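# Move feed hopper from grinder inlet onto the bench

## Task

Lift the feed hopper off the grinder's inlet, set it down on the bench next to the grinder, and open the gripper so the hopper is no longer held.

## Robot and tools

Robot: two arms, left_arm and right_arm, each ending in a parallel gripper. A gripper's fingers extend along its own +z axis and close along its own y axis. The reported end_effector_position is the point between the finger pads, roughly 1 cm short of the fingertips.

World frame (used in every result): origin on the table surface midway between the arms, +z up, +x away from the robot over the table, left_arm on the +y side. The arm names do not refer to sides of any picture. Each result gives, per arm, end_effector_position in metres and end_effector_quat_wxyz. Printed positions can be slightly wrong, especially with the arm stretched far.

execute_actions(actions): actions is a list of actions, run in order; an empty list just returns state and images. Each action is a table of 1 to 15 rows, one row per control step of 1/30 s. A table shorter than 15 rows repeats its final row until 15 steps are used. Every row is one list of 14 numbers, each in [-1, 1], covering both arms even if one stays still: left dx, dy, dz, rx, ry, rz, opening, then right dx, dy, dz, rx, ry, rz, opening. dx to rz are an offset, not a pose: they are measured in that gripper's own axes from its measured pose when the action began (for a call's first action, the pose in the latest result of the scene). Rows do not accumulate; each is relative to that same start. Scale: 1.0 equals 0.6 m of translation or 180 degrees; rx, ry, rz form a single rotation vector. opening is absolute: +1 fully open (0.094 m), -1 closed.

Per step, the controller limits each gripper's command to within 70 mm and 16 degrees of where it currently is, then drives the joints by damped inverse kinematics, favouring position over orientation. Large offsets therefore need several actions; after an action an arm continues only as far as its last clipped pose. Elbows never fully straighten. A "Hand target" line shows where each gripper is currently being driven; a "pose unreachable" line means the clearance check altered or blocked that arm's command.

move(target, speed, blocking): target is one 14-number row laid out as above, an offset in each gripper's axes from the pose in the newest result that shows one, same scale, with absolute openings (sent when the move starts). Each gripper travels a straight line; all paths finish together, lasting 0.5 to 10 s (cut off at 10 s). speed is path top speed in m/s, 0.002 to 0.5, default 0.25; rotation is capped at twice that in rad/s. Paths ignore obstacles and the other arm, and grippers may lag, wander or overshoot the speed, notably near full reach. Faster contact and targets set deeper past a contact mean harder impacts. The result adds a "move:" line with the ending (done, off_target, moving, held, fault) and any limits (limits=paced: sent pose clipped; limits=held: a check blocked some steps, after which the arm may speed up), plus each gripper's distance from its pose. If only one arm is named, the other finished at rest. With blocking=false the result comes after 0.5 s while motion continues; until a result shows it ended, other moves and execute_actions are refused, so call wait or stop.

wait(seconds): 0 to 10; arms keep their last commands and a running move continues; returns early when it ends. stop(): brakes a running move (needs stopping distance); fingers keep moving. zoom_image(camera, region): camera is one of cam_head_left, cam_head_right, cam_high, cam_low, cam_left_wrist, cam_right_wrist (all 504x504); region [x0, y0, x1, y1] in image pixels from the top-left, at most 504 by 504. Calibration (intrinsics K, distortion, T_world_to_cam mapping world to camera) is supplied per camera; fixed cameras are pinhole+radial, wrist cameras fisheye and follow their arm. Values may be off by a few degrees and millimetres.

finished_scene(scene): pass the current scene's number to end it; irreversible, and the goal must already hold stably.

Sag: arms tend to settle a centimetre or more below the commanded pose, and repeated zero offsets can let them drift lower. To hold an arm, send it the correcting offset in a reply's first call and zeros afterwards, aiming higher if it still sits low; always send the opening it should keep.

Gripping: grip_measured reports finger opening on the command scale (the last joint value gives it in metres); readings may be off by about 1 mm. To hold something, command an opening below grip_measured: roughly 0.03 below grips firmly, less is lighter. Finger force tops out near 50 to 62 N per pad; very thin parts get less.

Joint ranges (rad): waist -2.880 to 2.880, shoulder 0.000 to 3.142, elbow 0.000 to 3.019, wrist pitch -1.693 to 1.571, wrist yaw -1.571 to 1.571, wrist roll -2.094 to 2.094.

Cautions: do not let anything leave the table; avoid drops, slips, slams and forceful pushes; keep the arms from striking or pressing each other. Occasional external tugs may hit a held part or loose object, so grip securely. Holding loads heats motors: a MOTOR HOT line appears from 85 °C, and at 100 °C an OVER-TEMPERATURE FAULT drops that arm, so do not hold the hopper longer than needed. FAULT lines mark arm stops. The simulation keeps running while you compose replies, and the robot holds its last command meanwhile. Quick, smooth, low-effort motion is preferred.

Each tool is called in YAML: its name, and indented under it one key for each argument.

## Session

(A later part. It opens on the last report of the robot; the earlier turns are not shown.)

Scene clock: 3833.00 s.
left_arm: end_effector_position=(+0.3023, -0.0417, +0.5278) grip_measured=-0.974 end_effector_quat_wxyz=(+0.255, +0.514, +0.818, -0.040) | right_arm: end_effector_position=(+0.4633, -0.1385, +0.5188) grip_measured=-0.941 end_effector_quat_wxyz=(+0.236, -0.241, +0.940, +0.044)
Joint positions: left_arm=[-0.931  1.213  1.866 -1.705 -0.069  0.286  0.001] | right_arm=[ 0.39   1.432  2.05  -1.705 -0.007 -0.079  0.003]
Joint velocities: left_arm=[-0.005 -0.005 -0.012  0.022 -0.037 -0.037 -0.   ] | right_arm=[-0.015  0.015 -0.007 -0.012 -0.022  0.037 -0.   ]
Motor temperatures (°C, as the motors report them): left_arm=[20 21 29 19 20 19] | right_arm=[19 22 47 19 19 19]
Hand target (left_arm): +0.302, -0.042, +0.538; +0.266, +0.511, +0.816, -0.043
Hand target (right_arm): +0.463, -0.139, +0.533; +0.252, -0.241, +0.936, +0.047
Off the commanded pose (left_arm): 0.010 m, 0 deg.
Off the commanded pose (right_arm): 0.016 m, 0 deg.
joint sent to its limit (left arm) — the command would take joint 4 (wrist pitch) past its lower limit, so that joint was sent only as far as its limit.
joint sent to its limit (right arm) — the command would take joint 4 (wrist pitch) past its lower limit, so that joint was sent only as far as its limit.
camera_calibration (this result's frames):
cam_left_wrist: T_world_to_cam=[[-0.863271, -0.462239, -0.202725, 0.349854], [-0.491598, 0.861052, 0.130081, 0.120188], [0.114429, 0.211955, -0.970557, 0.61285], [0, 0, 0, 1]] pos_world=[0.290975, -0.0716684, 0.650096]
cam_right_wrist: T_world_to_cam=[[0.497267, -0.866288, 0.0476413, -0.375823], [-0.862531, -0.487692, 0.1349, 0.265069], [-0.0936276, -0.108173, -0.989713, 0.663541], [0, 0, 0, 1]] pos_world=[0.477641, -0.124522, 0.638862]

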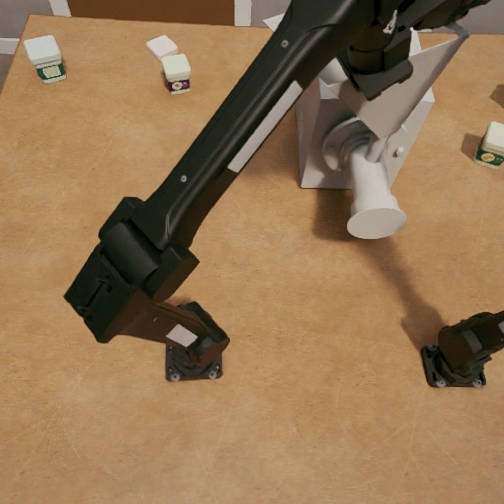

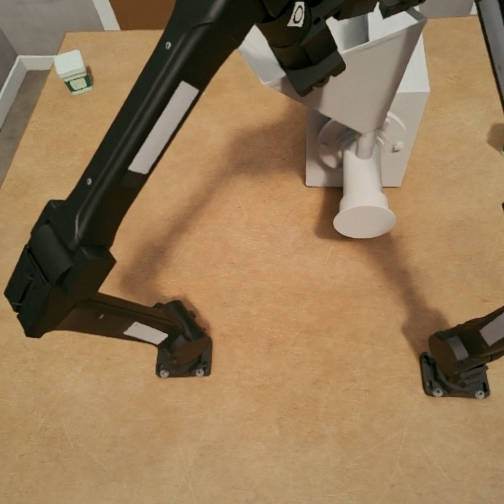

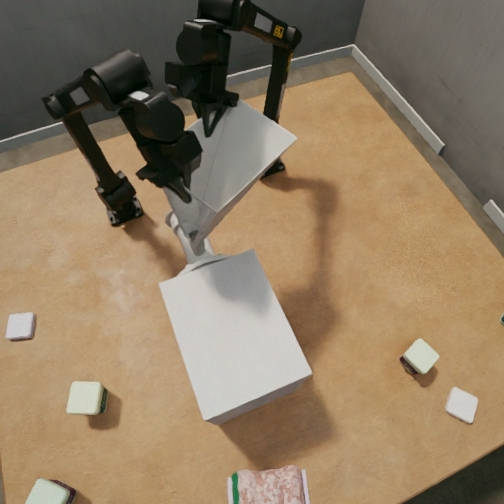

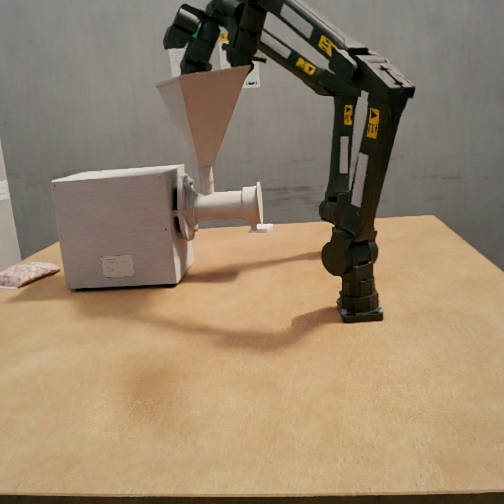

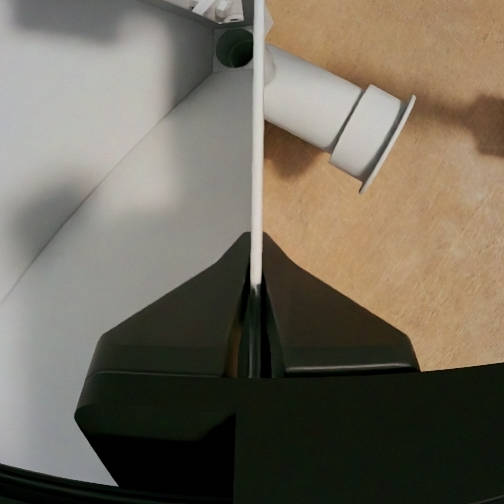

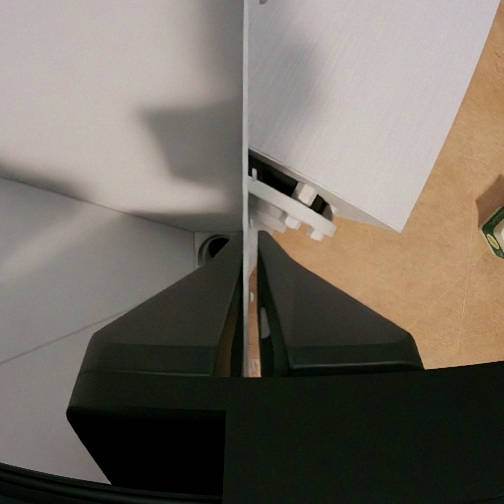

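execute_actions:
  actions:
    - [[-0.006,0.0772,-0.0458,0.0411,-0.0181,0.0702,-1, -0.0432,-0.0167,-0.0894,0.0382,0.0033,0.0739,-1]]
    - [[-0.006,0.0772,-0.0458,0.0411,-0.0181,0.0702,-1, -0.0432,-0.0167,-0.0894,0.0382,0.0033,0.0739,-1]]
    - [[-0.0082,0.0036,-0.014,0,0,0,-1, -0.0115,-0.001,-0.022,0,0,0,-1]]

zoom_image:
  camera: "cam_low"
  region: [190, 155, 225, 200]

Scene clock: 3839.40 s.
left_arm: end_effector_position=(+0.3263, -0.0235, +0.5322) grip_measured=-0.923 end_effector_quat_wxyz=(+0.254, +0.598, +0.747, -0.139) | right_arm: end_effector_position=(+0.4672, -0.1444, +0.5200) grip_measured=-0.933 end_effector_quat_wxyz=(+0.248, -0.133, +0.960, +0.008)
Joint positions: left_arm=[-0.687  1.224  1.87  -1.705  0.301  0.661  0.004] | right_arm=[ 0.428  1.435  2.053 -1.705  0.137  0.149  0.003]
Joint velocities: left_arm=[-0.015  0.005 -0.007 -0.007 -0.095  0.095  0.   ] | right_arm=[-0.005 -0.005  0.002 -0.012 -0.007 -0.037 -0.   ]
Motor temperatures (°C, as the motors report them): left_arm=[20 21 30 19 20 19] | right_arm=[19 22 48 19 20 19]
Hand target (left_arm): +0.328, -0.022, +0.543; +0.266, +0.598, +0.743, -0.143
Hand target (right_arm): +0.467, -0.145, +0.535; +0.265, -0.130, +0.955, +0.010
Off the commanded pose (left_arm): 0.011 m, 1 deg.
Off the commanded pose (right_arm): 0.016 m, 1 deg.
joint sent to its limit (left arm) — the command would take joint 4 (wrist pitch) past its lower limit, so that joint was sent only as far as its limit.
joint sent to its limit (right arm) — the command would take joint 4 (wrist pitch) past its lower limit, so that joint was sent only as far as its limit.
camera_calibration (this result's frames):
cam_left_wrist: T_world_to_cam=[[-0.96547, -0.239233, -0.103129, 0.365439], [-0.244227, 0.968946, 0.038688, 0.0861594], [0.0906713, 0.062539, -0.993915, 0.627201], [0, 0, 0, 1]] pos_world=[0.316994, -0.0352833, 0.657739]
cam_right_wrist: T_world_to_cam=[[0.284713, -0.956247, 0.0673094, -0.306832], [-0.953798, -0.275556, 0.119742, 0.346539], [-0.0959553, -0.0982917, -0.990521, 0.667393], [0, 0, 0, 1]] pos_world=[0.481928, -0.132317, 0.640224]

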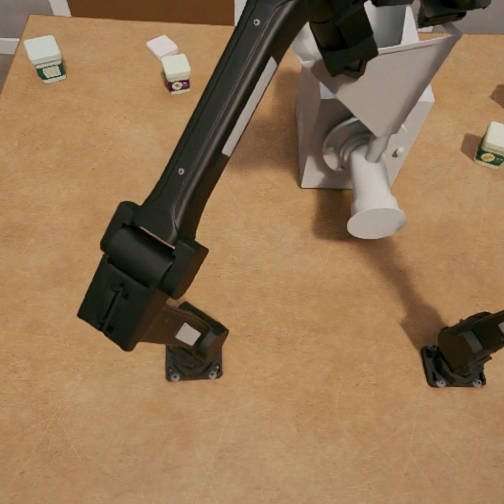

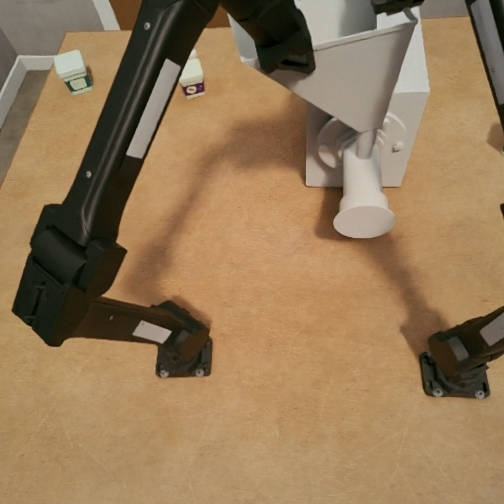

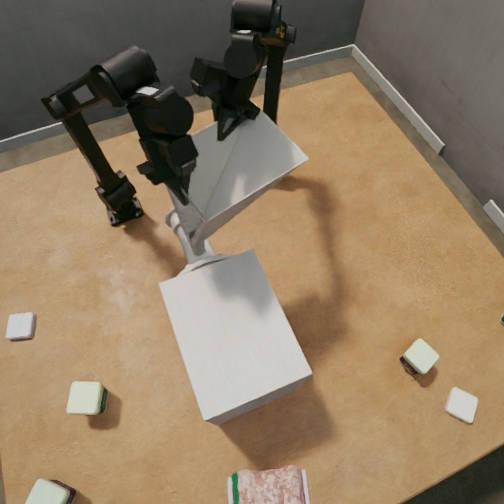

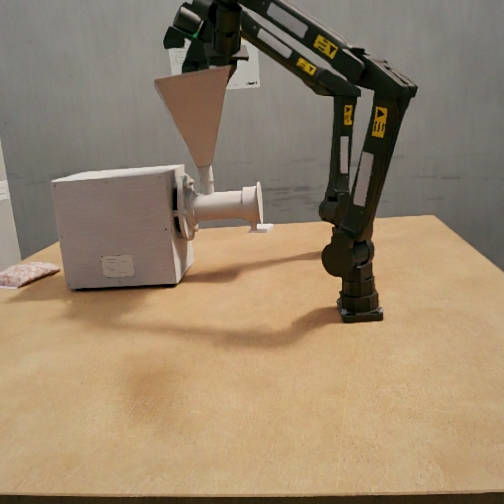

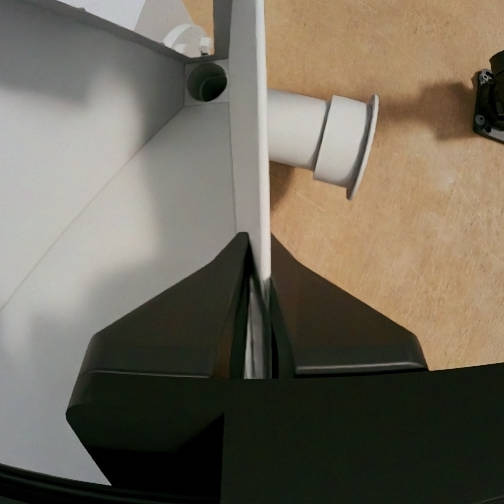

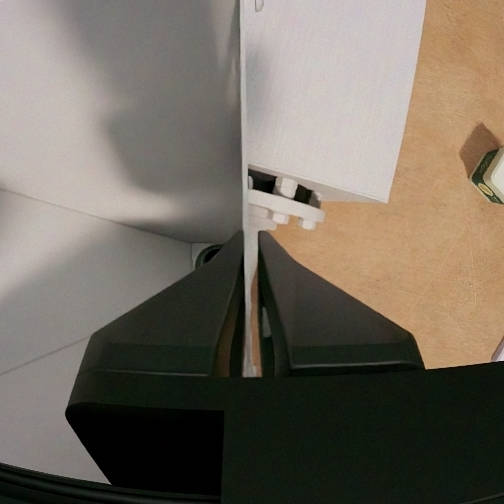

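Region (190, 155, 225, 200) of cam_low's 504x504 image, scaled by 11.200, with more detail than that image has.

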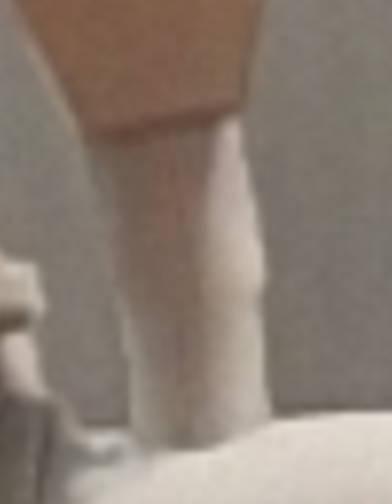

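execute_actions:
  actions:
    - [[-0.0652,-0.0452,-0.0428,-0.0411,0.0181,-0.0702,-1, -0.0486,0.0089,-0.088,-0.0382,-0.0033,-0.0739,-1]]
    - [[-0.0082,0.0036,-0.014,0,0,0,-1, -0.0115,-0.001,-0.022,0,0,0,-1]]

zoom_image:
  camera: "cam_low"
  region: [190, 155, 225, 200]

Scene clock: 3844.53 s.
left_arm: end_effector_position=(+0.3157, -0.0346, +0.5342) grip_measured=-0.973 end_effector_quat_wxyz=(+0.257, +0.554, +0.789, -0.060) | right_arm: end_effector_position=(+0.4665, -0.1443, +0.5205) grip_measured=-0.938 end_effector_quat_wxyz=(+0.238, -0.195, +0.951, +0.042)
Joint positions: left_arm=[-0.844  1.224  1.891 -1.705  0.038  0.447  0.001] | right_arm=[ 0.385  1.433  2.056 -1.705  0.019  0.008  0.003]
Joint velocities: left_arm=[-0.015 -0.015  0.002 -0.002  0.007 -0.022 -0.002] | right_arm=[-0.005  0.005  0.012  0.007 -0.022 -0.007  0.   ]
Motor temperatures (°C, as the motors report them): left_arm=[20 21 30 19 20 19] | right_arm=[19 22 48 19 20 19]
Hand target (left_arm): +0.316, -0.035, +0.544; +0.266, +0.541, +0.795, -0.068
Hand target (right_arm): +0.466, -0.144, +0.535; +0.255, -0.205, +0.944, +0.043
Off the commanded pose (left_arm): 0.010 m, 2 deg.
Off the commanded pose (right_arm): 0.016 m, 1 deg.
joint sent to its limit (left arm) — the command would take joint 4 (wrist pitch) past its lower limit, so that joint was sent only as far as its limit.
joint sent to its limit (right arm) — the command would take joint 4 (wrist pitch) past its lower limit, so that joint was sent only as far as its limit.
camera_calibration (this result's frames):
cam_left_wrist: T_world_to_cam=[[-0.907703, -0.371255, -0.195564, 0.379364], [-0.397286, 0.910363, 0.115772, 0.0993679], [0.135053, 0.182781, -0.973833, 0.610246], [0, 0, 0, 1]] pos_world=[0.301412, -0.0611617, 0.656964]
cam_right_wrist: T_world_to_cam=[[0.413915, -0.909821, 0.0300102, -0.34072], [-0.904186, -0.407085, 0.129338, 0.298698], [-0.105458, -0.0806698, -0.991146, 0.675212], [0, 0, 0, 1]] pos_world=[0.482314, -0.13393, 0.640826]

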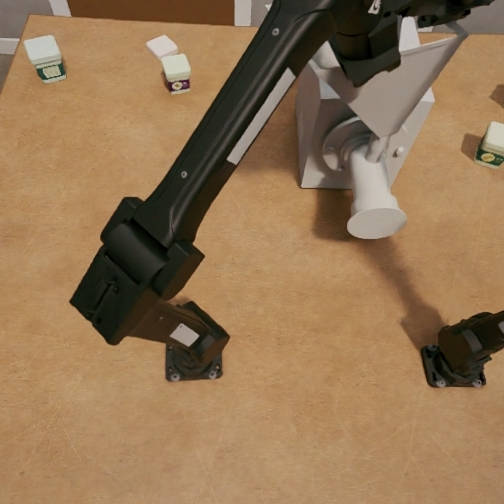

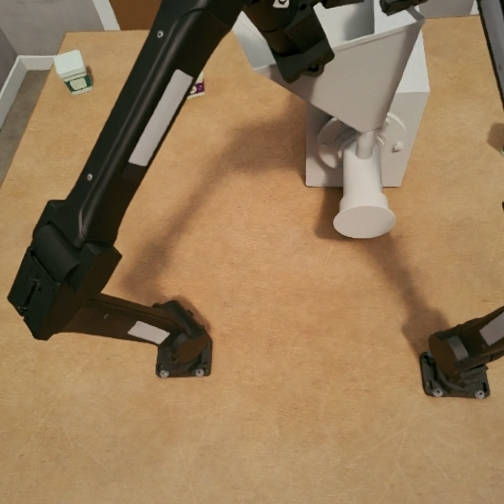

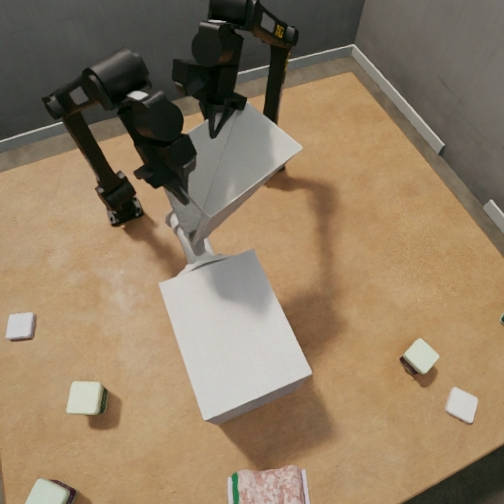

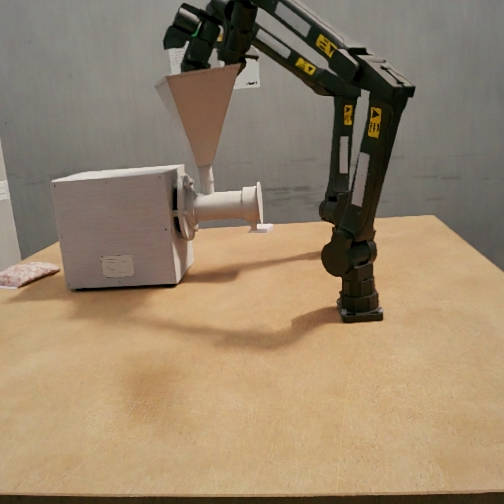

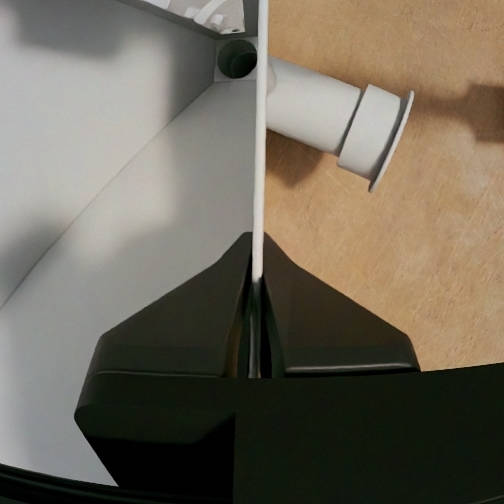

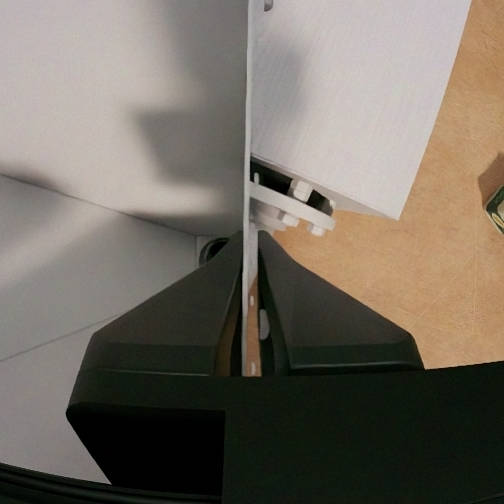

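Region (190, 155, 225, 200) of cam_low's 504x504 image, scaled by 11.200, with more detail than that image has.

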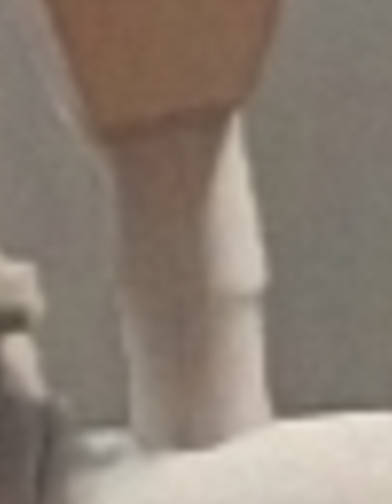

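execute_actions:
  actions:
    - [[-0.006,0.0772,-0.0458,0.0411,-0.0181,0.0702,-1, -0.0432,-0.0167,-0.0894,0.0382,0.0033,0.0739,-1]]
    - [[-0.0652,-0.0452,-0.0428,-0.0411,0.0181,-0.0702,-1, -0.0486,0.0089,-0.088,-0.0382,-0.0033,-0.0739,-1]]
    - [[-0.0082,0.0036,-0.014,0,0,0,-1, -0.0115,-0.001,-0.022,0,0,0,-1]]

zoom_image:
  camera: "cam_low"
  region: [190, 155, 225, 200]

Scene clock: 3851.33 s.
left_arm: end_effector_position=(+0.3109, -0.0438, +0.5373) grip_measured=-0.973 end_effector_quat_wxyz=(+0.261, +0.527, +0.807, -0.054) | right_arm: end_effector_position=(+0.4692, -0.1424, +0.5215) grip_measured=-0.939 end_effector_quat_wxyz=(+0.238, -0.224, +0.944, +0.052)
Joint positions: left_arm=[-0.895  1.233  1.906 -1.705 -0.018  0.345  0.001] | right_arm=[ 0.371  1.442  2.067 -1.705 -0.023 -0.058  0.003]
Joint velocities: left_arm=[-0.005  0.005  0.012  0.002 -0.022 -0.066  0.   ] | right_arm=[ 0.015  0.005 -0.012 -0.007  0.007 -0.007 -0.001]
Motor temperatures (°C, as the motors report them): left_arm=[20 21 30 19 20 19] | right_arm=[19 22 49 19 20 19]
Hand target (left_arm): +0.311, -0.044, +0.547; +0.270, +0.521, +0.807, -0.058
Hand target (right_arm): +0.469, -0.143, +0.536; +0.254, -0.226, +0.939, +0.055
Off the commanded pose (left_arm): 0.010 m, 1 deg.
Off the commanded pose (right_arm): 0.015 m, 0 deg.
joint sent to its limit (left arm) — the command would take joint 4 (wrist pitch) past its lower limit, so that joint was sent only as far as its limit.
joint sent to its limit (right arm) — the command would take joint 4 (wrist pitch) past its lower limit, so that joint was sent only as far as its limit.
camera_calibration (this result's frames):
cam_left_wrist: T_world_to_cam=[[-0.88137, -0.430973, -0.193518, 0.360198], [-0.45601, 0.88314, 0.110084, 0.125633], [0.12346, 0.185271, -0.974901, 0.619841], [0, 0, 0, 1]] pos_world=[0.298231, -0.0705543, 0.660158]
cam_right_wrist: T_world_to_cam=[[0.470678, -0.881969, 0.0243701, -0.359941], [-0.87661, -0.464328, 0.126314, 0.282236], [-0.100089, -0.0808162, -0.991691, 0.674383], [0, 0, 0, 1]] pos_world=[0.484325, -0.131906, 0.641901]

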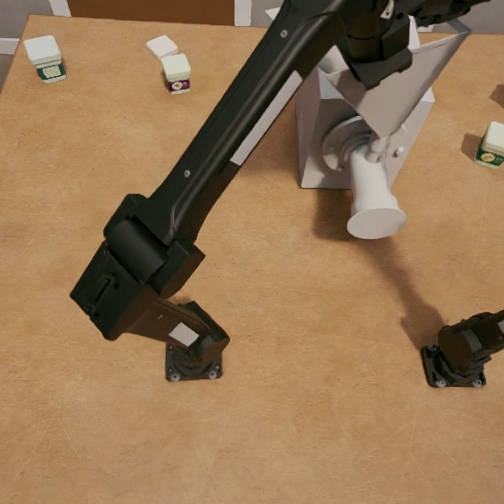

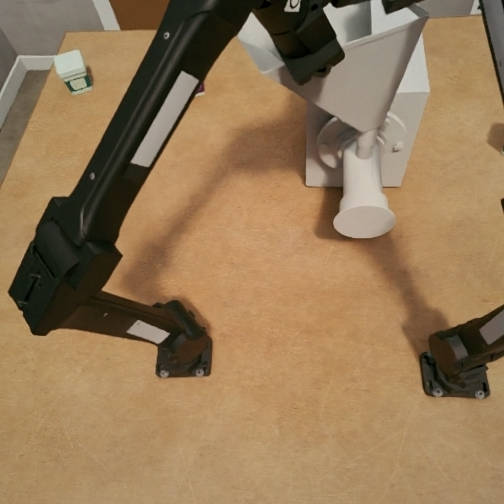

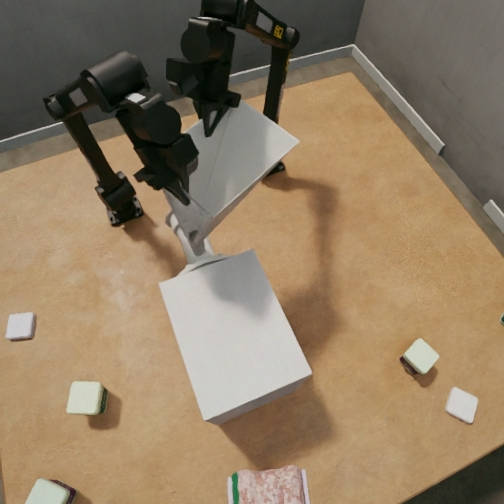

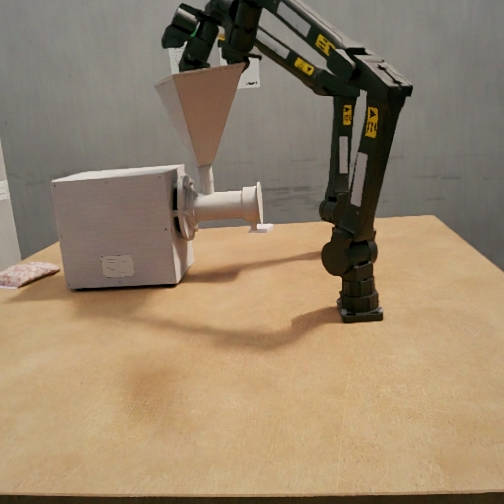

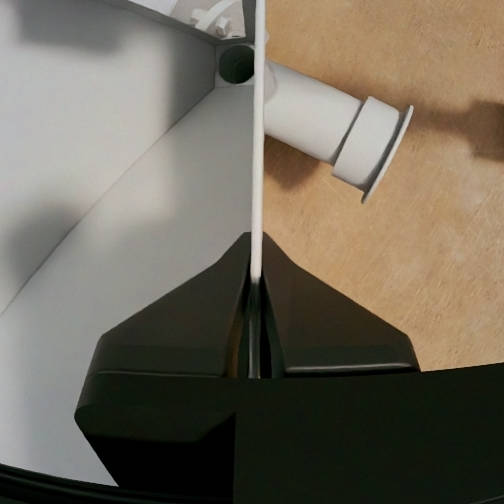

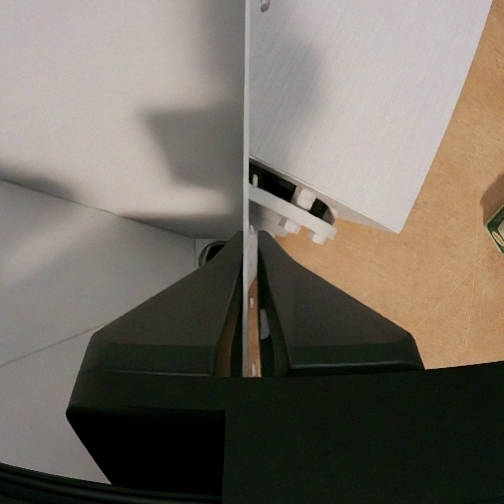

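Region (190, 155, 225, 200) of cam_low's 504x504 image, scaled by 11.200, with more detail than that image has.

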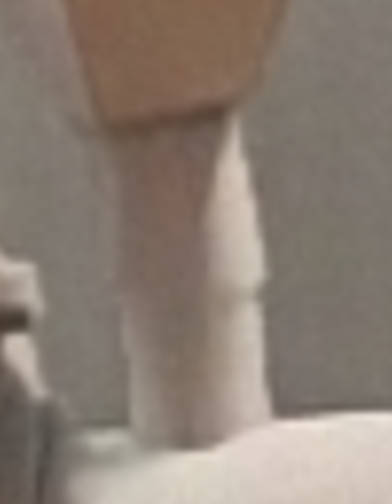

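execute_actions:
  actions:
    - [[-0.006,0.0772,-0.0458,0.0411,-0.0181,0.0702,-1, -0.0432,-0.0167,-0.0894,0.0382,0.0033,0.0739,-1]]
    - [[-0.006,0.0772,-0.0458,0.0411,-0.0181,0.0702,-1, -0.0432,-0.0167,-0.0894,0.0382,0.0033,0.0739,-1]]
    - [[-0.0652,-0.0452,-0.0428,-0.0411,0.0181,-0.0702,-1, -0.0486,0.0089,-0.088,-0.0382,-0.0033,-0.0739,-1]]
    - [[-0.0082,0.0036,-0.014,0,0,0,-1, -0.0115,-0.001,-0.022,0,0,0,-1]]

zoom_image:
  camera: "cam_low"
  region: [190, 155, 225, 200]

Scene clock: 3871.17 s.
left_arm: end_effector_position=(+0.3279, -0.0349, +0.5449) grip_measured=-0.971 end_effector_quat_wxyz=(+0.266, +0.574, +0.770, -0.084) | right_arm: end_effector_position=(+0.4730, -0.1493, +0.5221) grip_measured=-0.936 end_effector_quat_wxyz=(+0.240, -0.167, +0.955, +0.046)
Joint positions: left_arm=[-0.784  1.249  1.935 -1.705  0.127  0.538  0.001] | right_arm=[ 0.369  1.444  2.071 -1.705  0.018  0.05   0.003]
Joint velocities: left_arm=[ 0.005  0.005 -0.012 -0.022 -0.037 -0.037 -0.001] | right_arm=[-0.005 -0.024 -0.007 -0.002  0.022 -0.022  0.   ]
Motor temperatures (°C, as the motors report them): left_arm=[21 21 30 19 20 19] | right_arm=[19 22 49 19 20 19]
Hand target (left_arm): +0.328, -0.035, +0.555; +0.274, +0.553, +0.781, -0.093
Hand target (right_arm): +0.473, -0.149, +0.538; +0.258, -0.180, +0.948, +0.048
Off the commanded pose (left_arm): 0.010 m, 3 deg.
Off the commanded pose (right_arm): 0.016 m, 2 deg.
joint sent to its limit (left arm) — the command would take joint 4 (wrist pitch) past its lower limit, so that joint was sent only as far as its limit.
joint sent to its limit (right arm) — the command would take joint 4 (wrist pitch) past its lower limit, so that joint was sent only as far as its limit.
camera_calibration (this result's frames):
cam_left_wrist: T_world_to_cam=[[-0.929682, -0.320382, -0.181786, 0.393831], [-0.338596, 0.937592, 0.0792121, 0.104906], [0.145063, 0.135194, -0.980142, 0.617563], [0, 0, 0, 1]] pos_world=[0.312072, -0.0556741, 0.668583]
cam_right_wrist: T_world_to_cam=[[0.365363, -0.930821, 0.00901254, -0.317298], [-0.924013, -0.361484, 0.124619, 0.321025], [-0.11274, -0.0538589, -0.992164, 0.685057], [0, 0, 0, 1]] pos_world=[0.489793, -0.142406, 0.642542]

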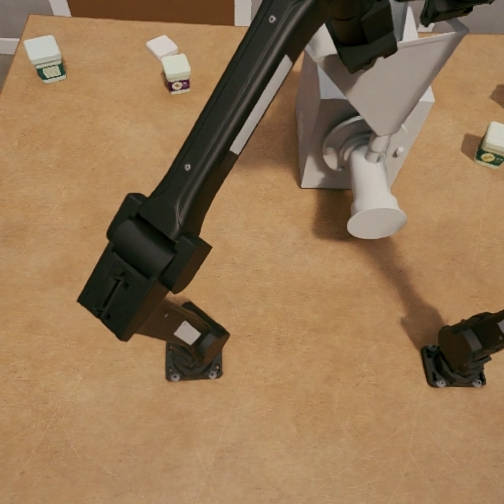

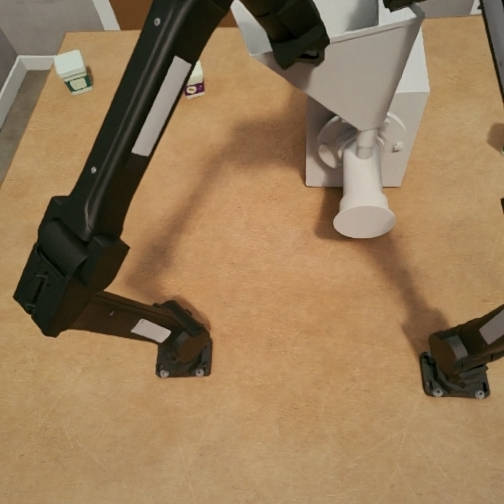

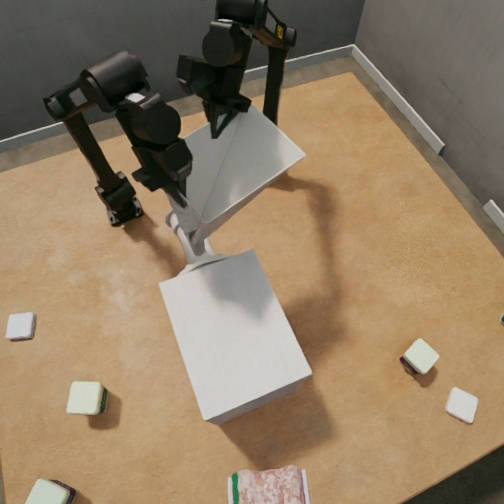

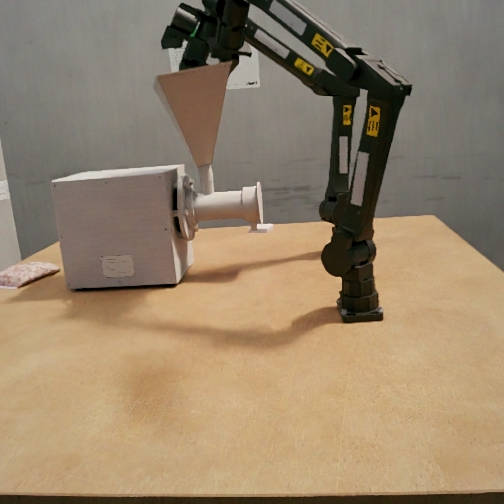

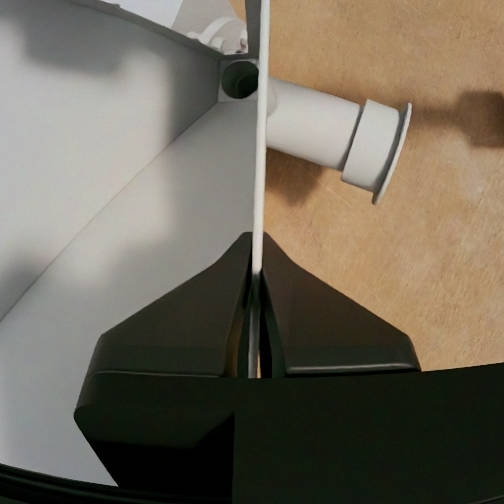

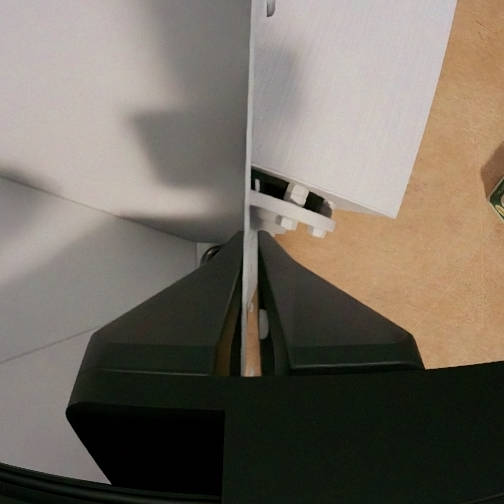

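Region (190, 155, 225, 200) of cam_low's 504x504 image, scaled by 11.200, with more detail than that image has.

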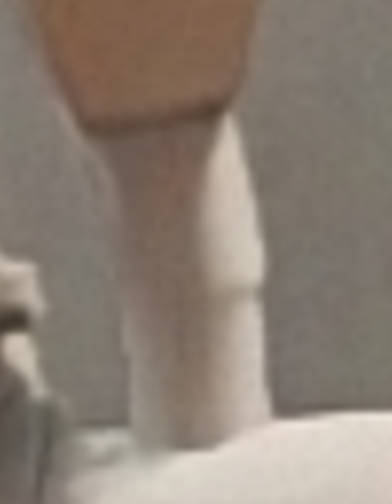

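execute_actions:
  actions:
    - [[0,0,0,0,0,0,-0.6, -0.006,-0.0005,-0.011,0,0,0,-1]]
    - [[0.017,0,0.029,0,0,0,-0.6, 0,0,0,0,0,0,-1]]
    - [[0,0,0,0,0,0,-0.6, 0,0,0,0,0,0,-1]]

Scene clock: 3889.43 s.
left_arm: end_effector_position=(+0.3230, -0.0315, +0.5355) grip_measured=-0.603 end_effector_quat_wxyz=(+0.275, +0.574, +0.767, -0.086) | right_arm: end_effector_position=(+0.4711, -0.1459, +0.5215) grip_measured=-0.937 end_effector_quat_wxyz=(+0.240, -0.170, +0.955, +0.043)
Joint positions: left_arm=[-0.784  1.204  1.859 -1.655  0.13   0.54   0.019] | right_arm=[ 0.381  1.443  2.068 -1.705  0.029  0.054  0.003]
Joint velocities: left_arm=[-0.015 -0.005 -0.012  0.012  0.095  0.022  0.001] | right_arm=[-0.024 -0.005 -0.012 -0.007 -0.007 -0.037  0.002]
Motor temperatures (°C, as the motors report them): left_arm=[20 21 30 19 20 19] | right_arm=[19 22 48 19 19 19]
Hand target (left_arm): +0.323, -0.032, +0.535; +0.274, +0.574, +0.767, -0.086
Hand target (right_arm): +0.471, -0.146, +0.522; +0.239, -0.169, +0.955, +0.044
Off the commanded pose (left_arm): 0.001 m, 0 deg.
Off the commanded pose (right_arm): 0.000 m, 0 deg.
camera_calibration (this result's frames):
cam_left_wrist: T_world_to_cam=[[-0.928224, -0.319843, -0.190001, 0.392575], [-0.336343, 0.939748, 0.0612083, 0.109734], [0.158976, 0.120721, -0.979874, 0.603473], [0, 0, 0, 1]] pos_world=[0.305368, -0.0504112, 0.6592]
cam_right_wrist: T_world_to_cam=[[0.369186, -0.929203, 0.0168437, -0.319093], [-0.922731, -0.364334, 0.125806, 0.318939], [-0.110763, -0.0619882, -0.991912, 0.682192], [0, 0, 0, 1]] pos_world=[0.487662, -0.138014, 0.641924]

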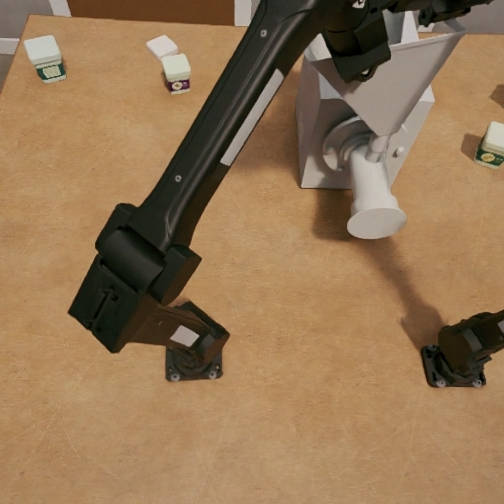

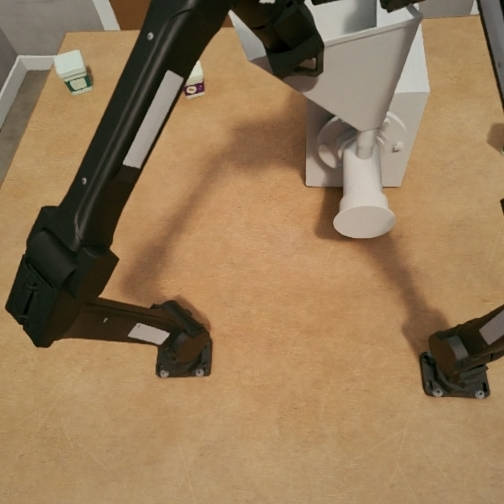

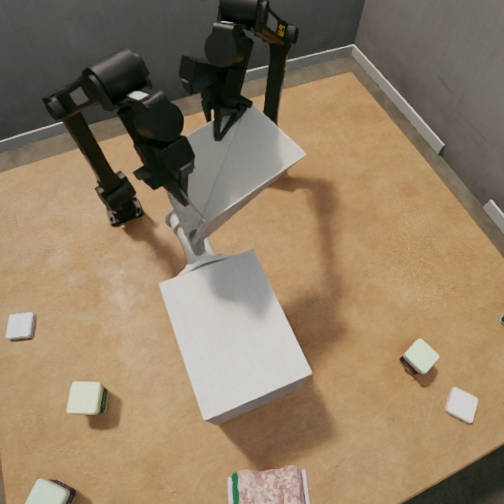

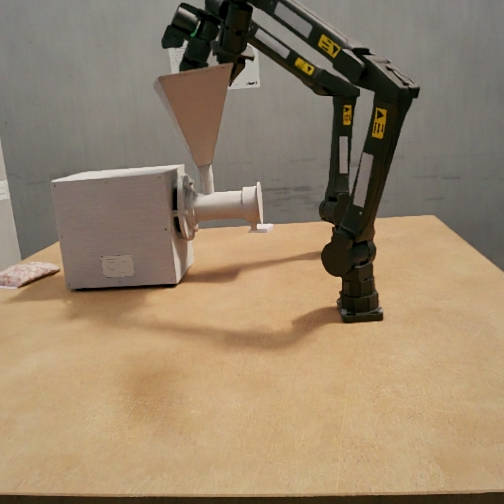

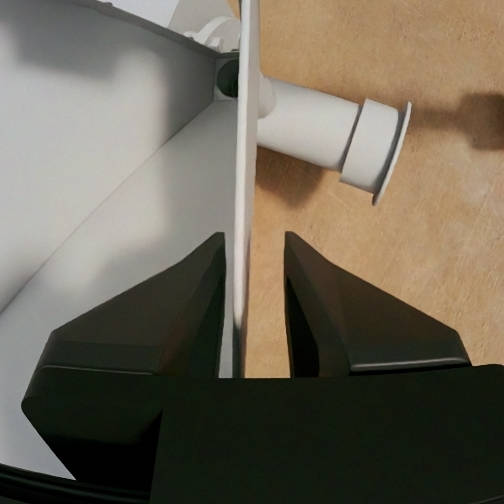

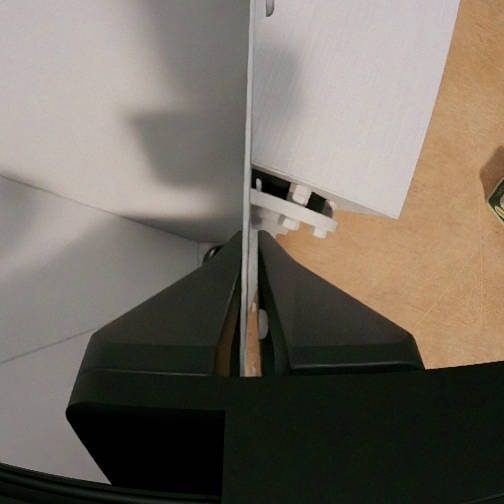

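execute_actions:
  actions:
    - [[0.02,0.006,0.034,0,0,0,-0.6, -0.003,0,-0.006,0,0,0,-1]]
    - [[0,0,0,0,0,0,-0.6, 0,0,0,0,0,0,-1]]

Scene clock: 3893.90 s.
left_arm: end_effector_position=(+0.3185, -0.0290, +0.5344) grip_measured=-0.603 end_effector_quat_wxyz=(+0.299, +0.575, +0.756, -0.091) | right_arm: end_effector_position=(+0.4685, -0.1417, +0.5222) grip_measured=-0.937 end_effector_quat_wxyz=(+0.242, -0.177, +0.953, +0.036)
Joint positions: left_arm=[-0.781  1.155  1.796 -1.591  0.143  0.55   0.019] | right_arm=[ 0.399  1.441  2.067 -1.705  0.046  0.051  0.003]
Joint velocities: left_arm=[ 0.005 -0.005 -0.007  0.002 -0.037 -0.007  0.001] | right_arm=[-0.015  0.005  0.002 -0.002 -0.037  0.022 -0.001]
Motor temperatures (°C, as the motors report them): left_arm=[20 21 29 19 20 19] | right_arm=[19 22 47 19 19 19]
Hand target (left_arm): +0.319, -0.029, +0.533; +0.297, +0.575, +0.757, -0.091
Hand target (right_arm): +0.469, -0.142, +0.522; +0.242, -0.176, +0.953, +0.039
Off the commanded pose (left_arm): 0.001 m, 0 deg.
Off the commanded pose (right_arm): 0.000 m, 0 deg.
camera_calibration (this result's frames):
cam_left_wrist: T_world_to_cam=[[-0.924929, -0.31591, -0.211441, 0.399493], [-0.32604, 0.945253, 0.0139445, 0.128115], [0.19546, 0.081836, -0.977291, 0.588655], [0, 0, 0, 1]] pos_world=[0.296214, -0.0430703, 0.657971]
cam_right_wrist: T_world_to_cam=[[0.379227, -0.924684, 0.0338505, -0.327158], [-0.919651, -0.37262, 0.124084, 0.316251], [-0.102125, -0.0781867, -0.991694, 0.676326], [0, 0, 0, 1]] pos_world=[0.483978, -0.131797, 0.642541]

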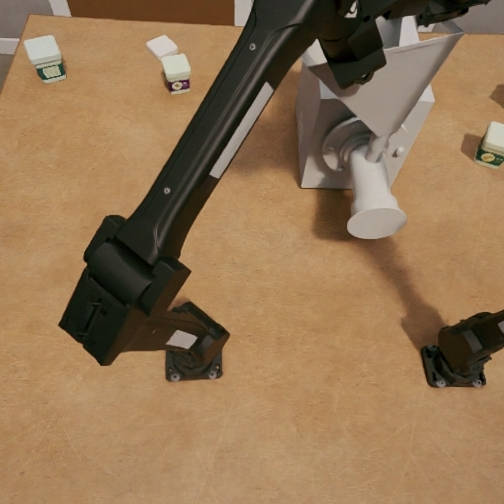

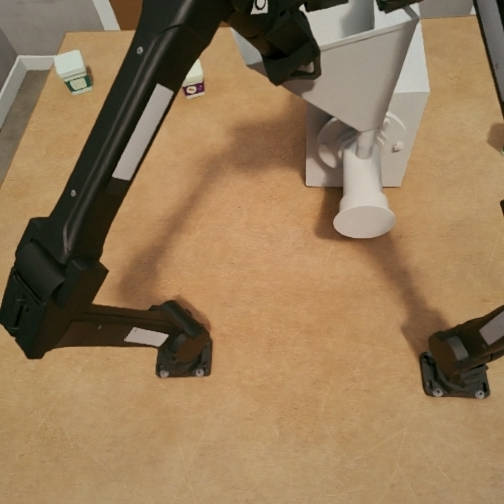

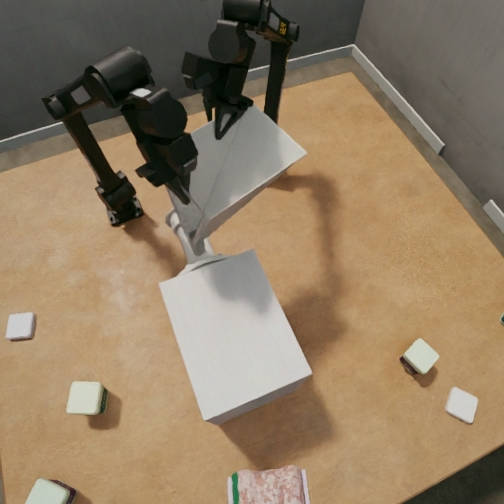

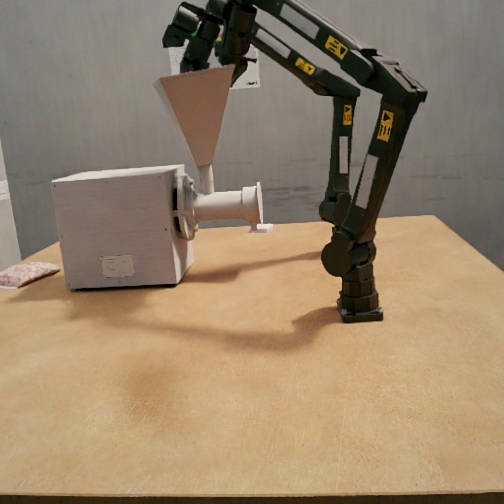

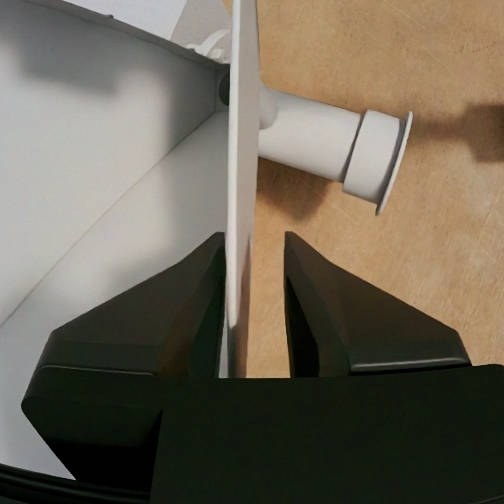

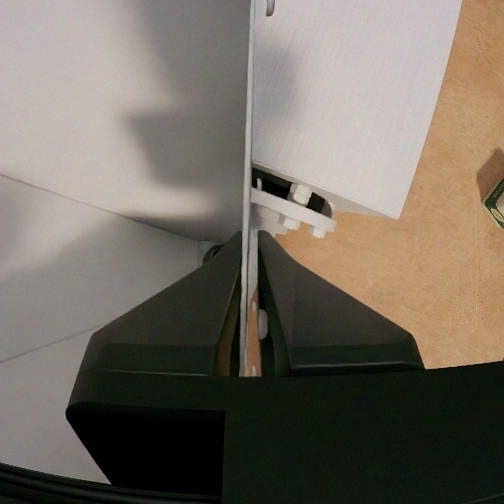

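execute_actions:
  actions:
    - [[0.0,0.010,0.0,-0.03,0,0.012,-0.5, -0.003,0,-0.006,0,0,0,-1]]
    - [[0.012,0.004,0.02,0,0,0,-0.5, 0,0,0,0,0,0,-1]]
    - [[0,0,0,0,0,0,-0.5, 0,0,0,0,0,0,-1]]

Scene clock: 3902.67 s.
left_arm: end_effector_position=(+0.3231, -0.0233, +0.5353) grip_measured=-0.503 end_effector_quat_wxyz=(+0.335, +0.569, +0.749, -0.056) | right_arm: end_effector_position=(+0.4675, -0.1400, +0.5223) grip_measured=-0.937 end_effector_quat_wxyz=(+0.243, -0.179, +0.953, +0.032)
Joint positions: left_arm=[-0.799  1.109  1.738 -1.509  0.06   0.556  0.023] | right_arm=[ 0.407  1.44   2.067 -1.705  0.058  0.053  0.003]
Joint velocities: left_arm=[ 0.005 -0.015 -0.002  0.007 -0.037 -0.081 -0.001] | right_arm=[-0.015  0.005 -0.017  0.007 -0.022 -0.051  0.   ]
Motor temperatures (°C, as the motors report them): left_arm=[20 21 29 19 20 19] | right_arm=[19 22 47 19 19 19]
Hand target (left_arm): +0.323, -0.024, +0.535; +0.335, +0.569, +0.749, -0.056
Hand target (right_arm): +0.468, -0.140, +0.522; +0.243, -0.178, +0.953, +0.033
Off the commanded pose (left_arm): 0.000 m, 0 deg.
Off the commanded pose (right_arm): 0.000 m, 0 deg.
camera_calibration (this result's frames):
cam_left_wrist: T_world_to_cam=[[-0.890178, -0.339855, -0.303451, 0.443289], [-0.352827, 0.935601, -0.0128184, 0.146963], [0.288266, 0.0956551, -0.952761, 0.545355], [0, 0, 0, 1]] pos_world=[0.289252, -0.039011, 0.655993]
cam_right_wrist: T_world_to_cam=[[0.380279, -0.923871, 0.0430136, -0.330396], [-0.919654, -0.372792, 0.123541, 0.316145], [-0.0981005, -0.0865375, -0.991407, 0.67325], [0, 0, 0, 1]] pos_world=[0.482433, -0.129126, 0.642619]

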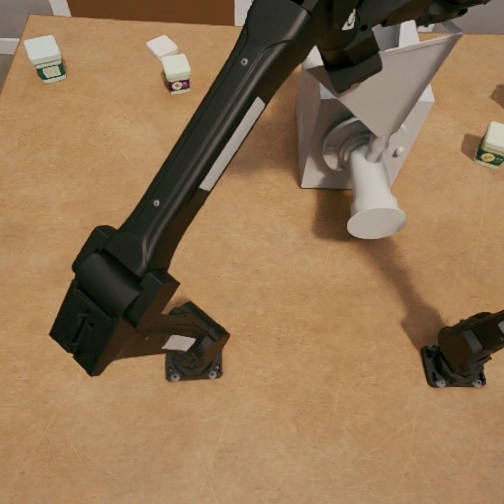

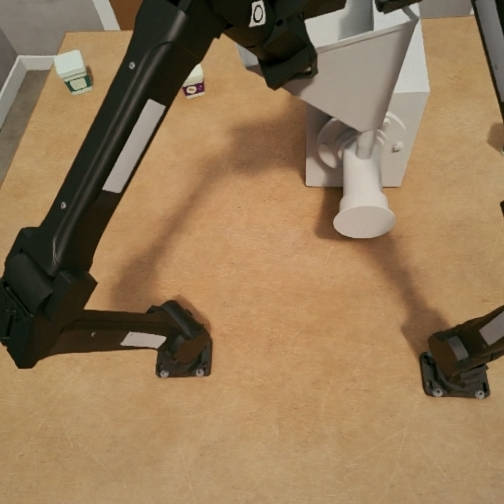

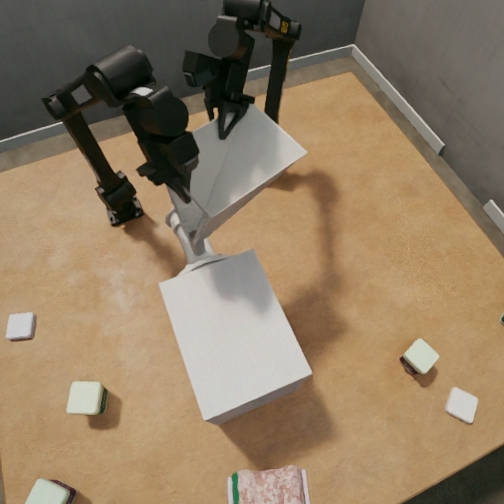

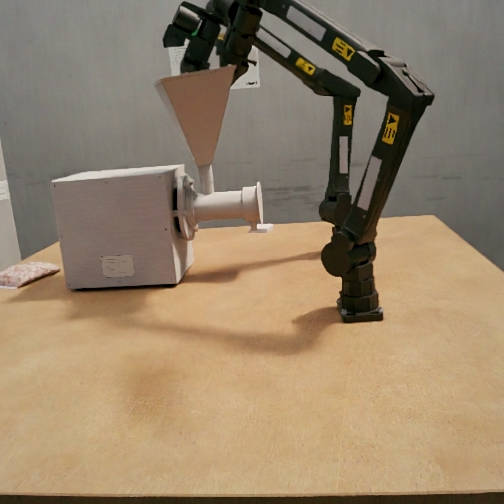

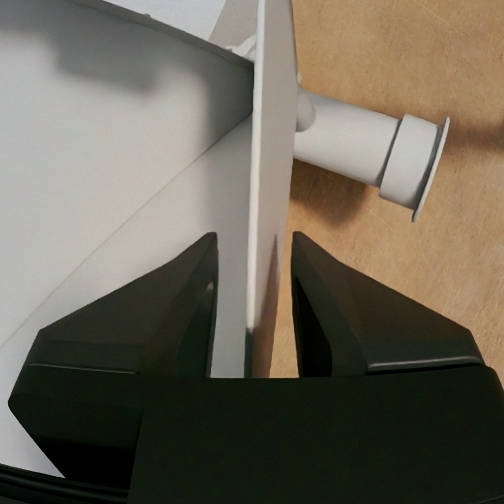

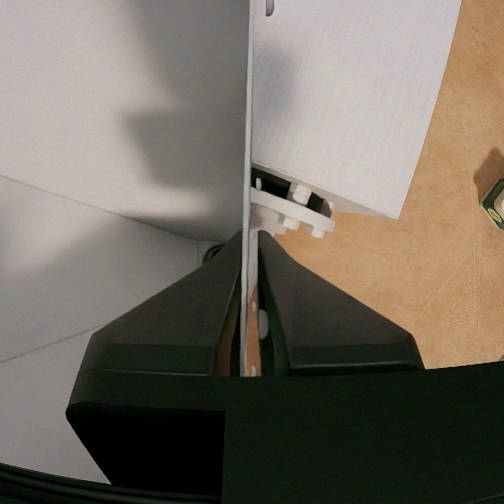

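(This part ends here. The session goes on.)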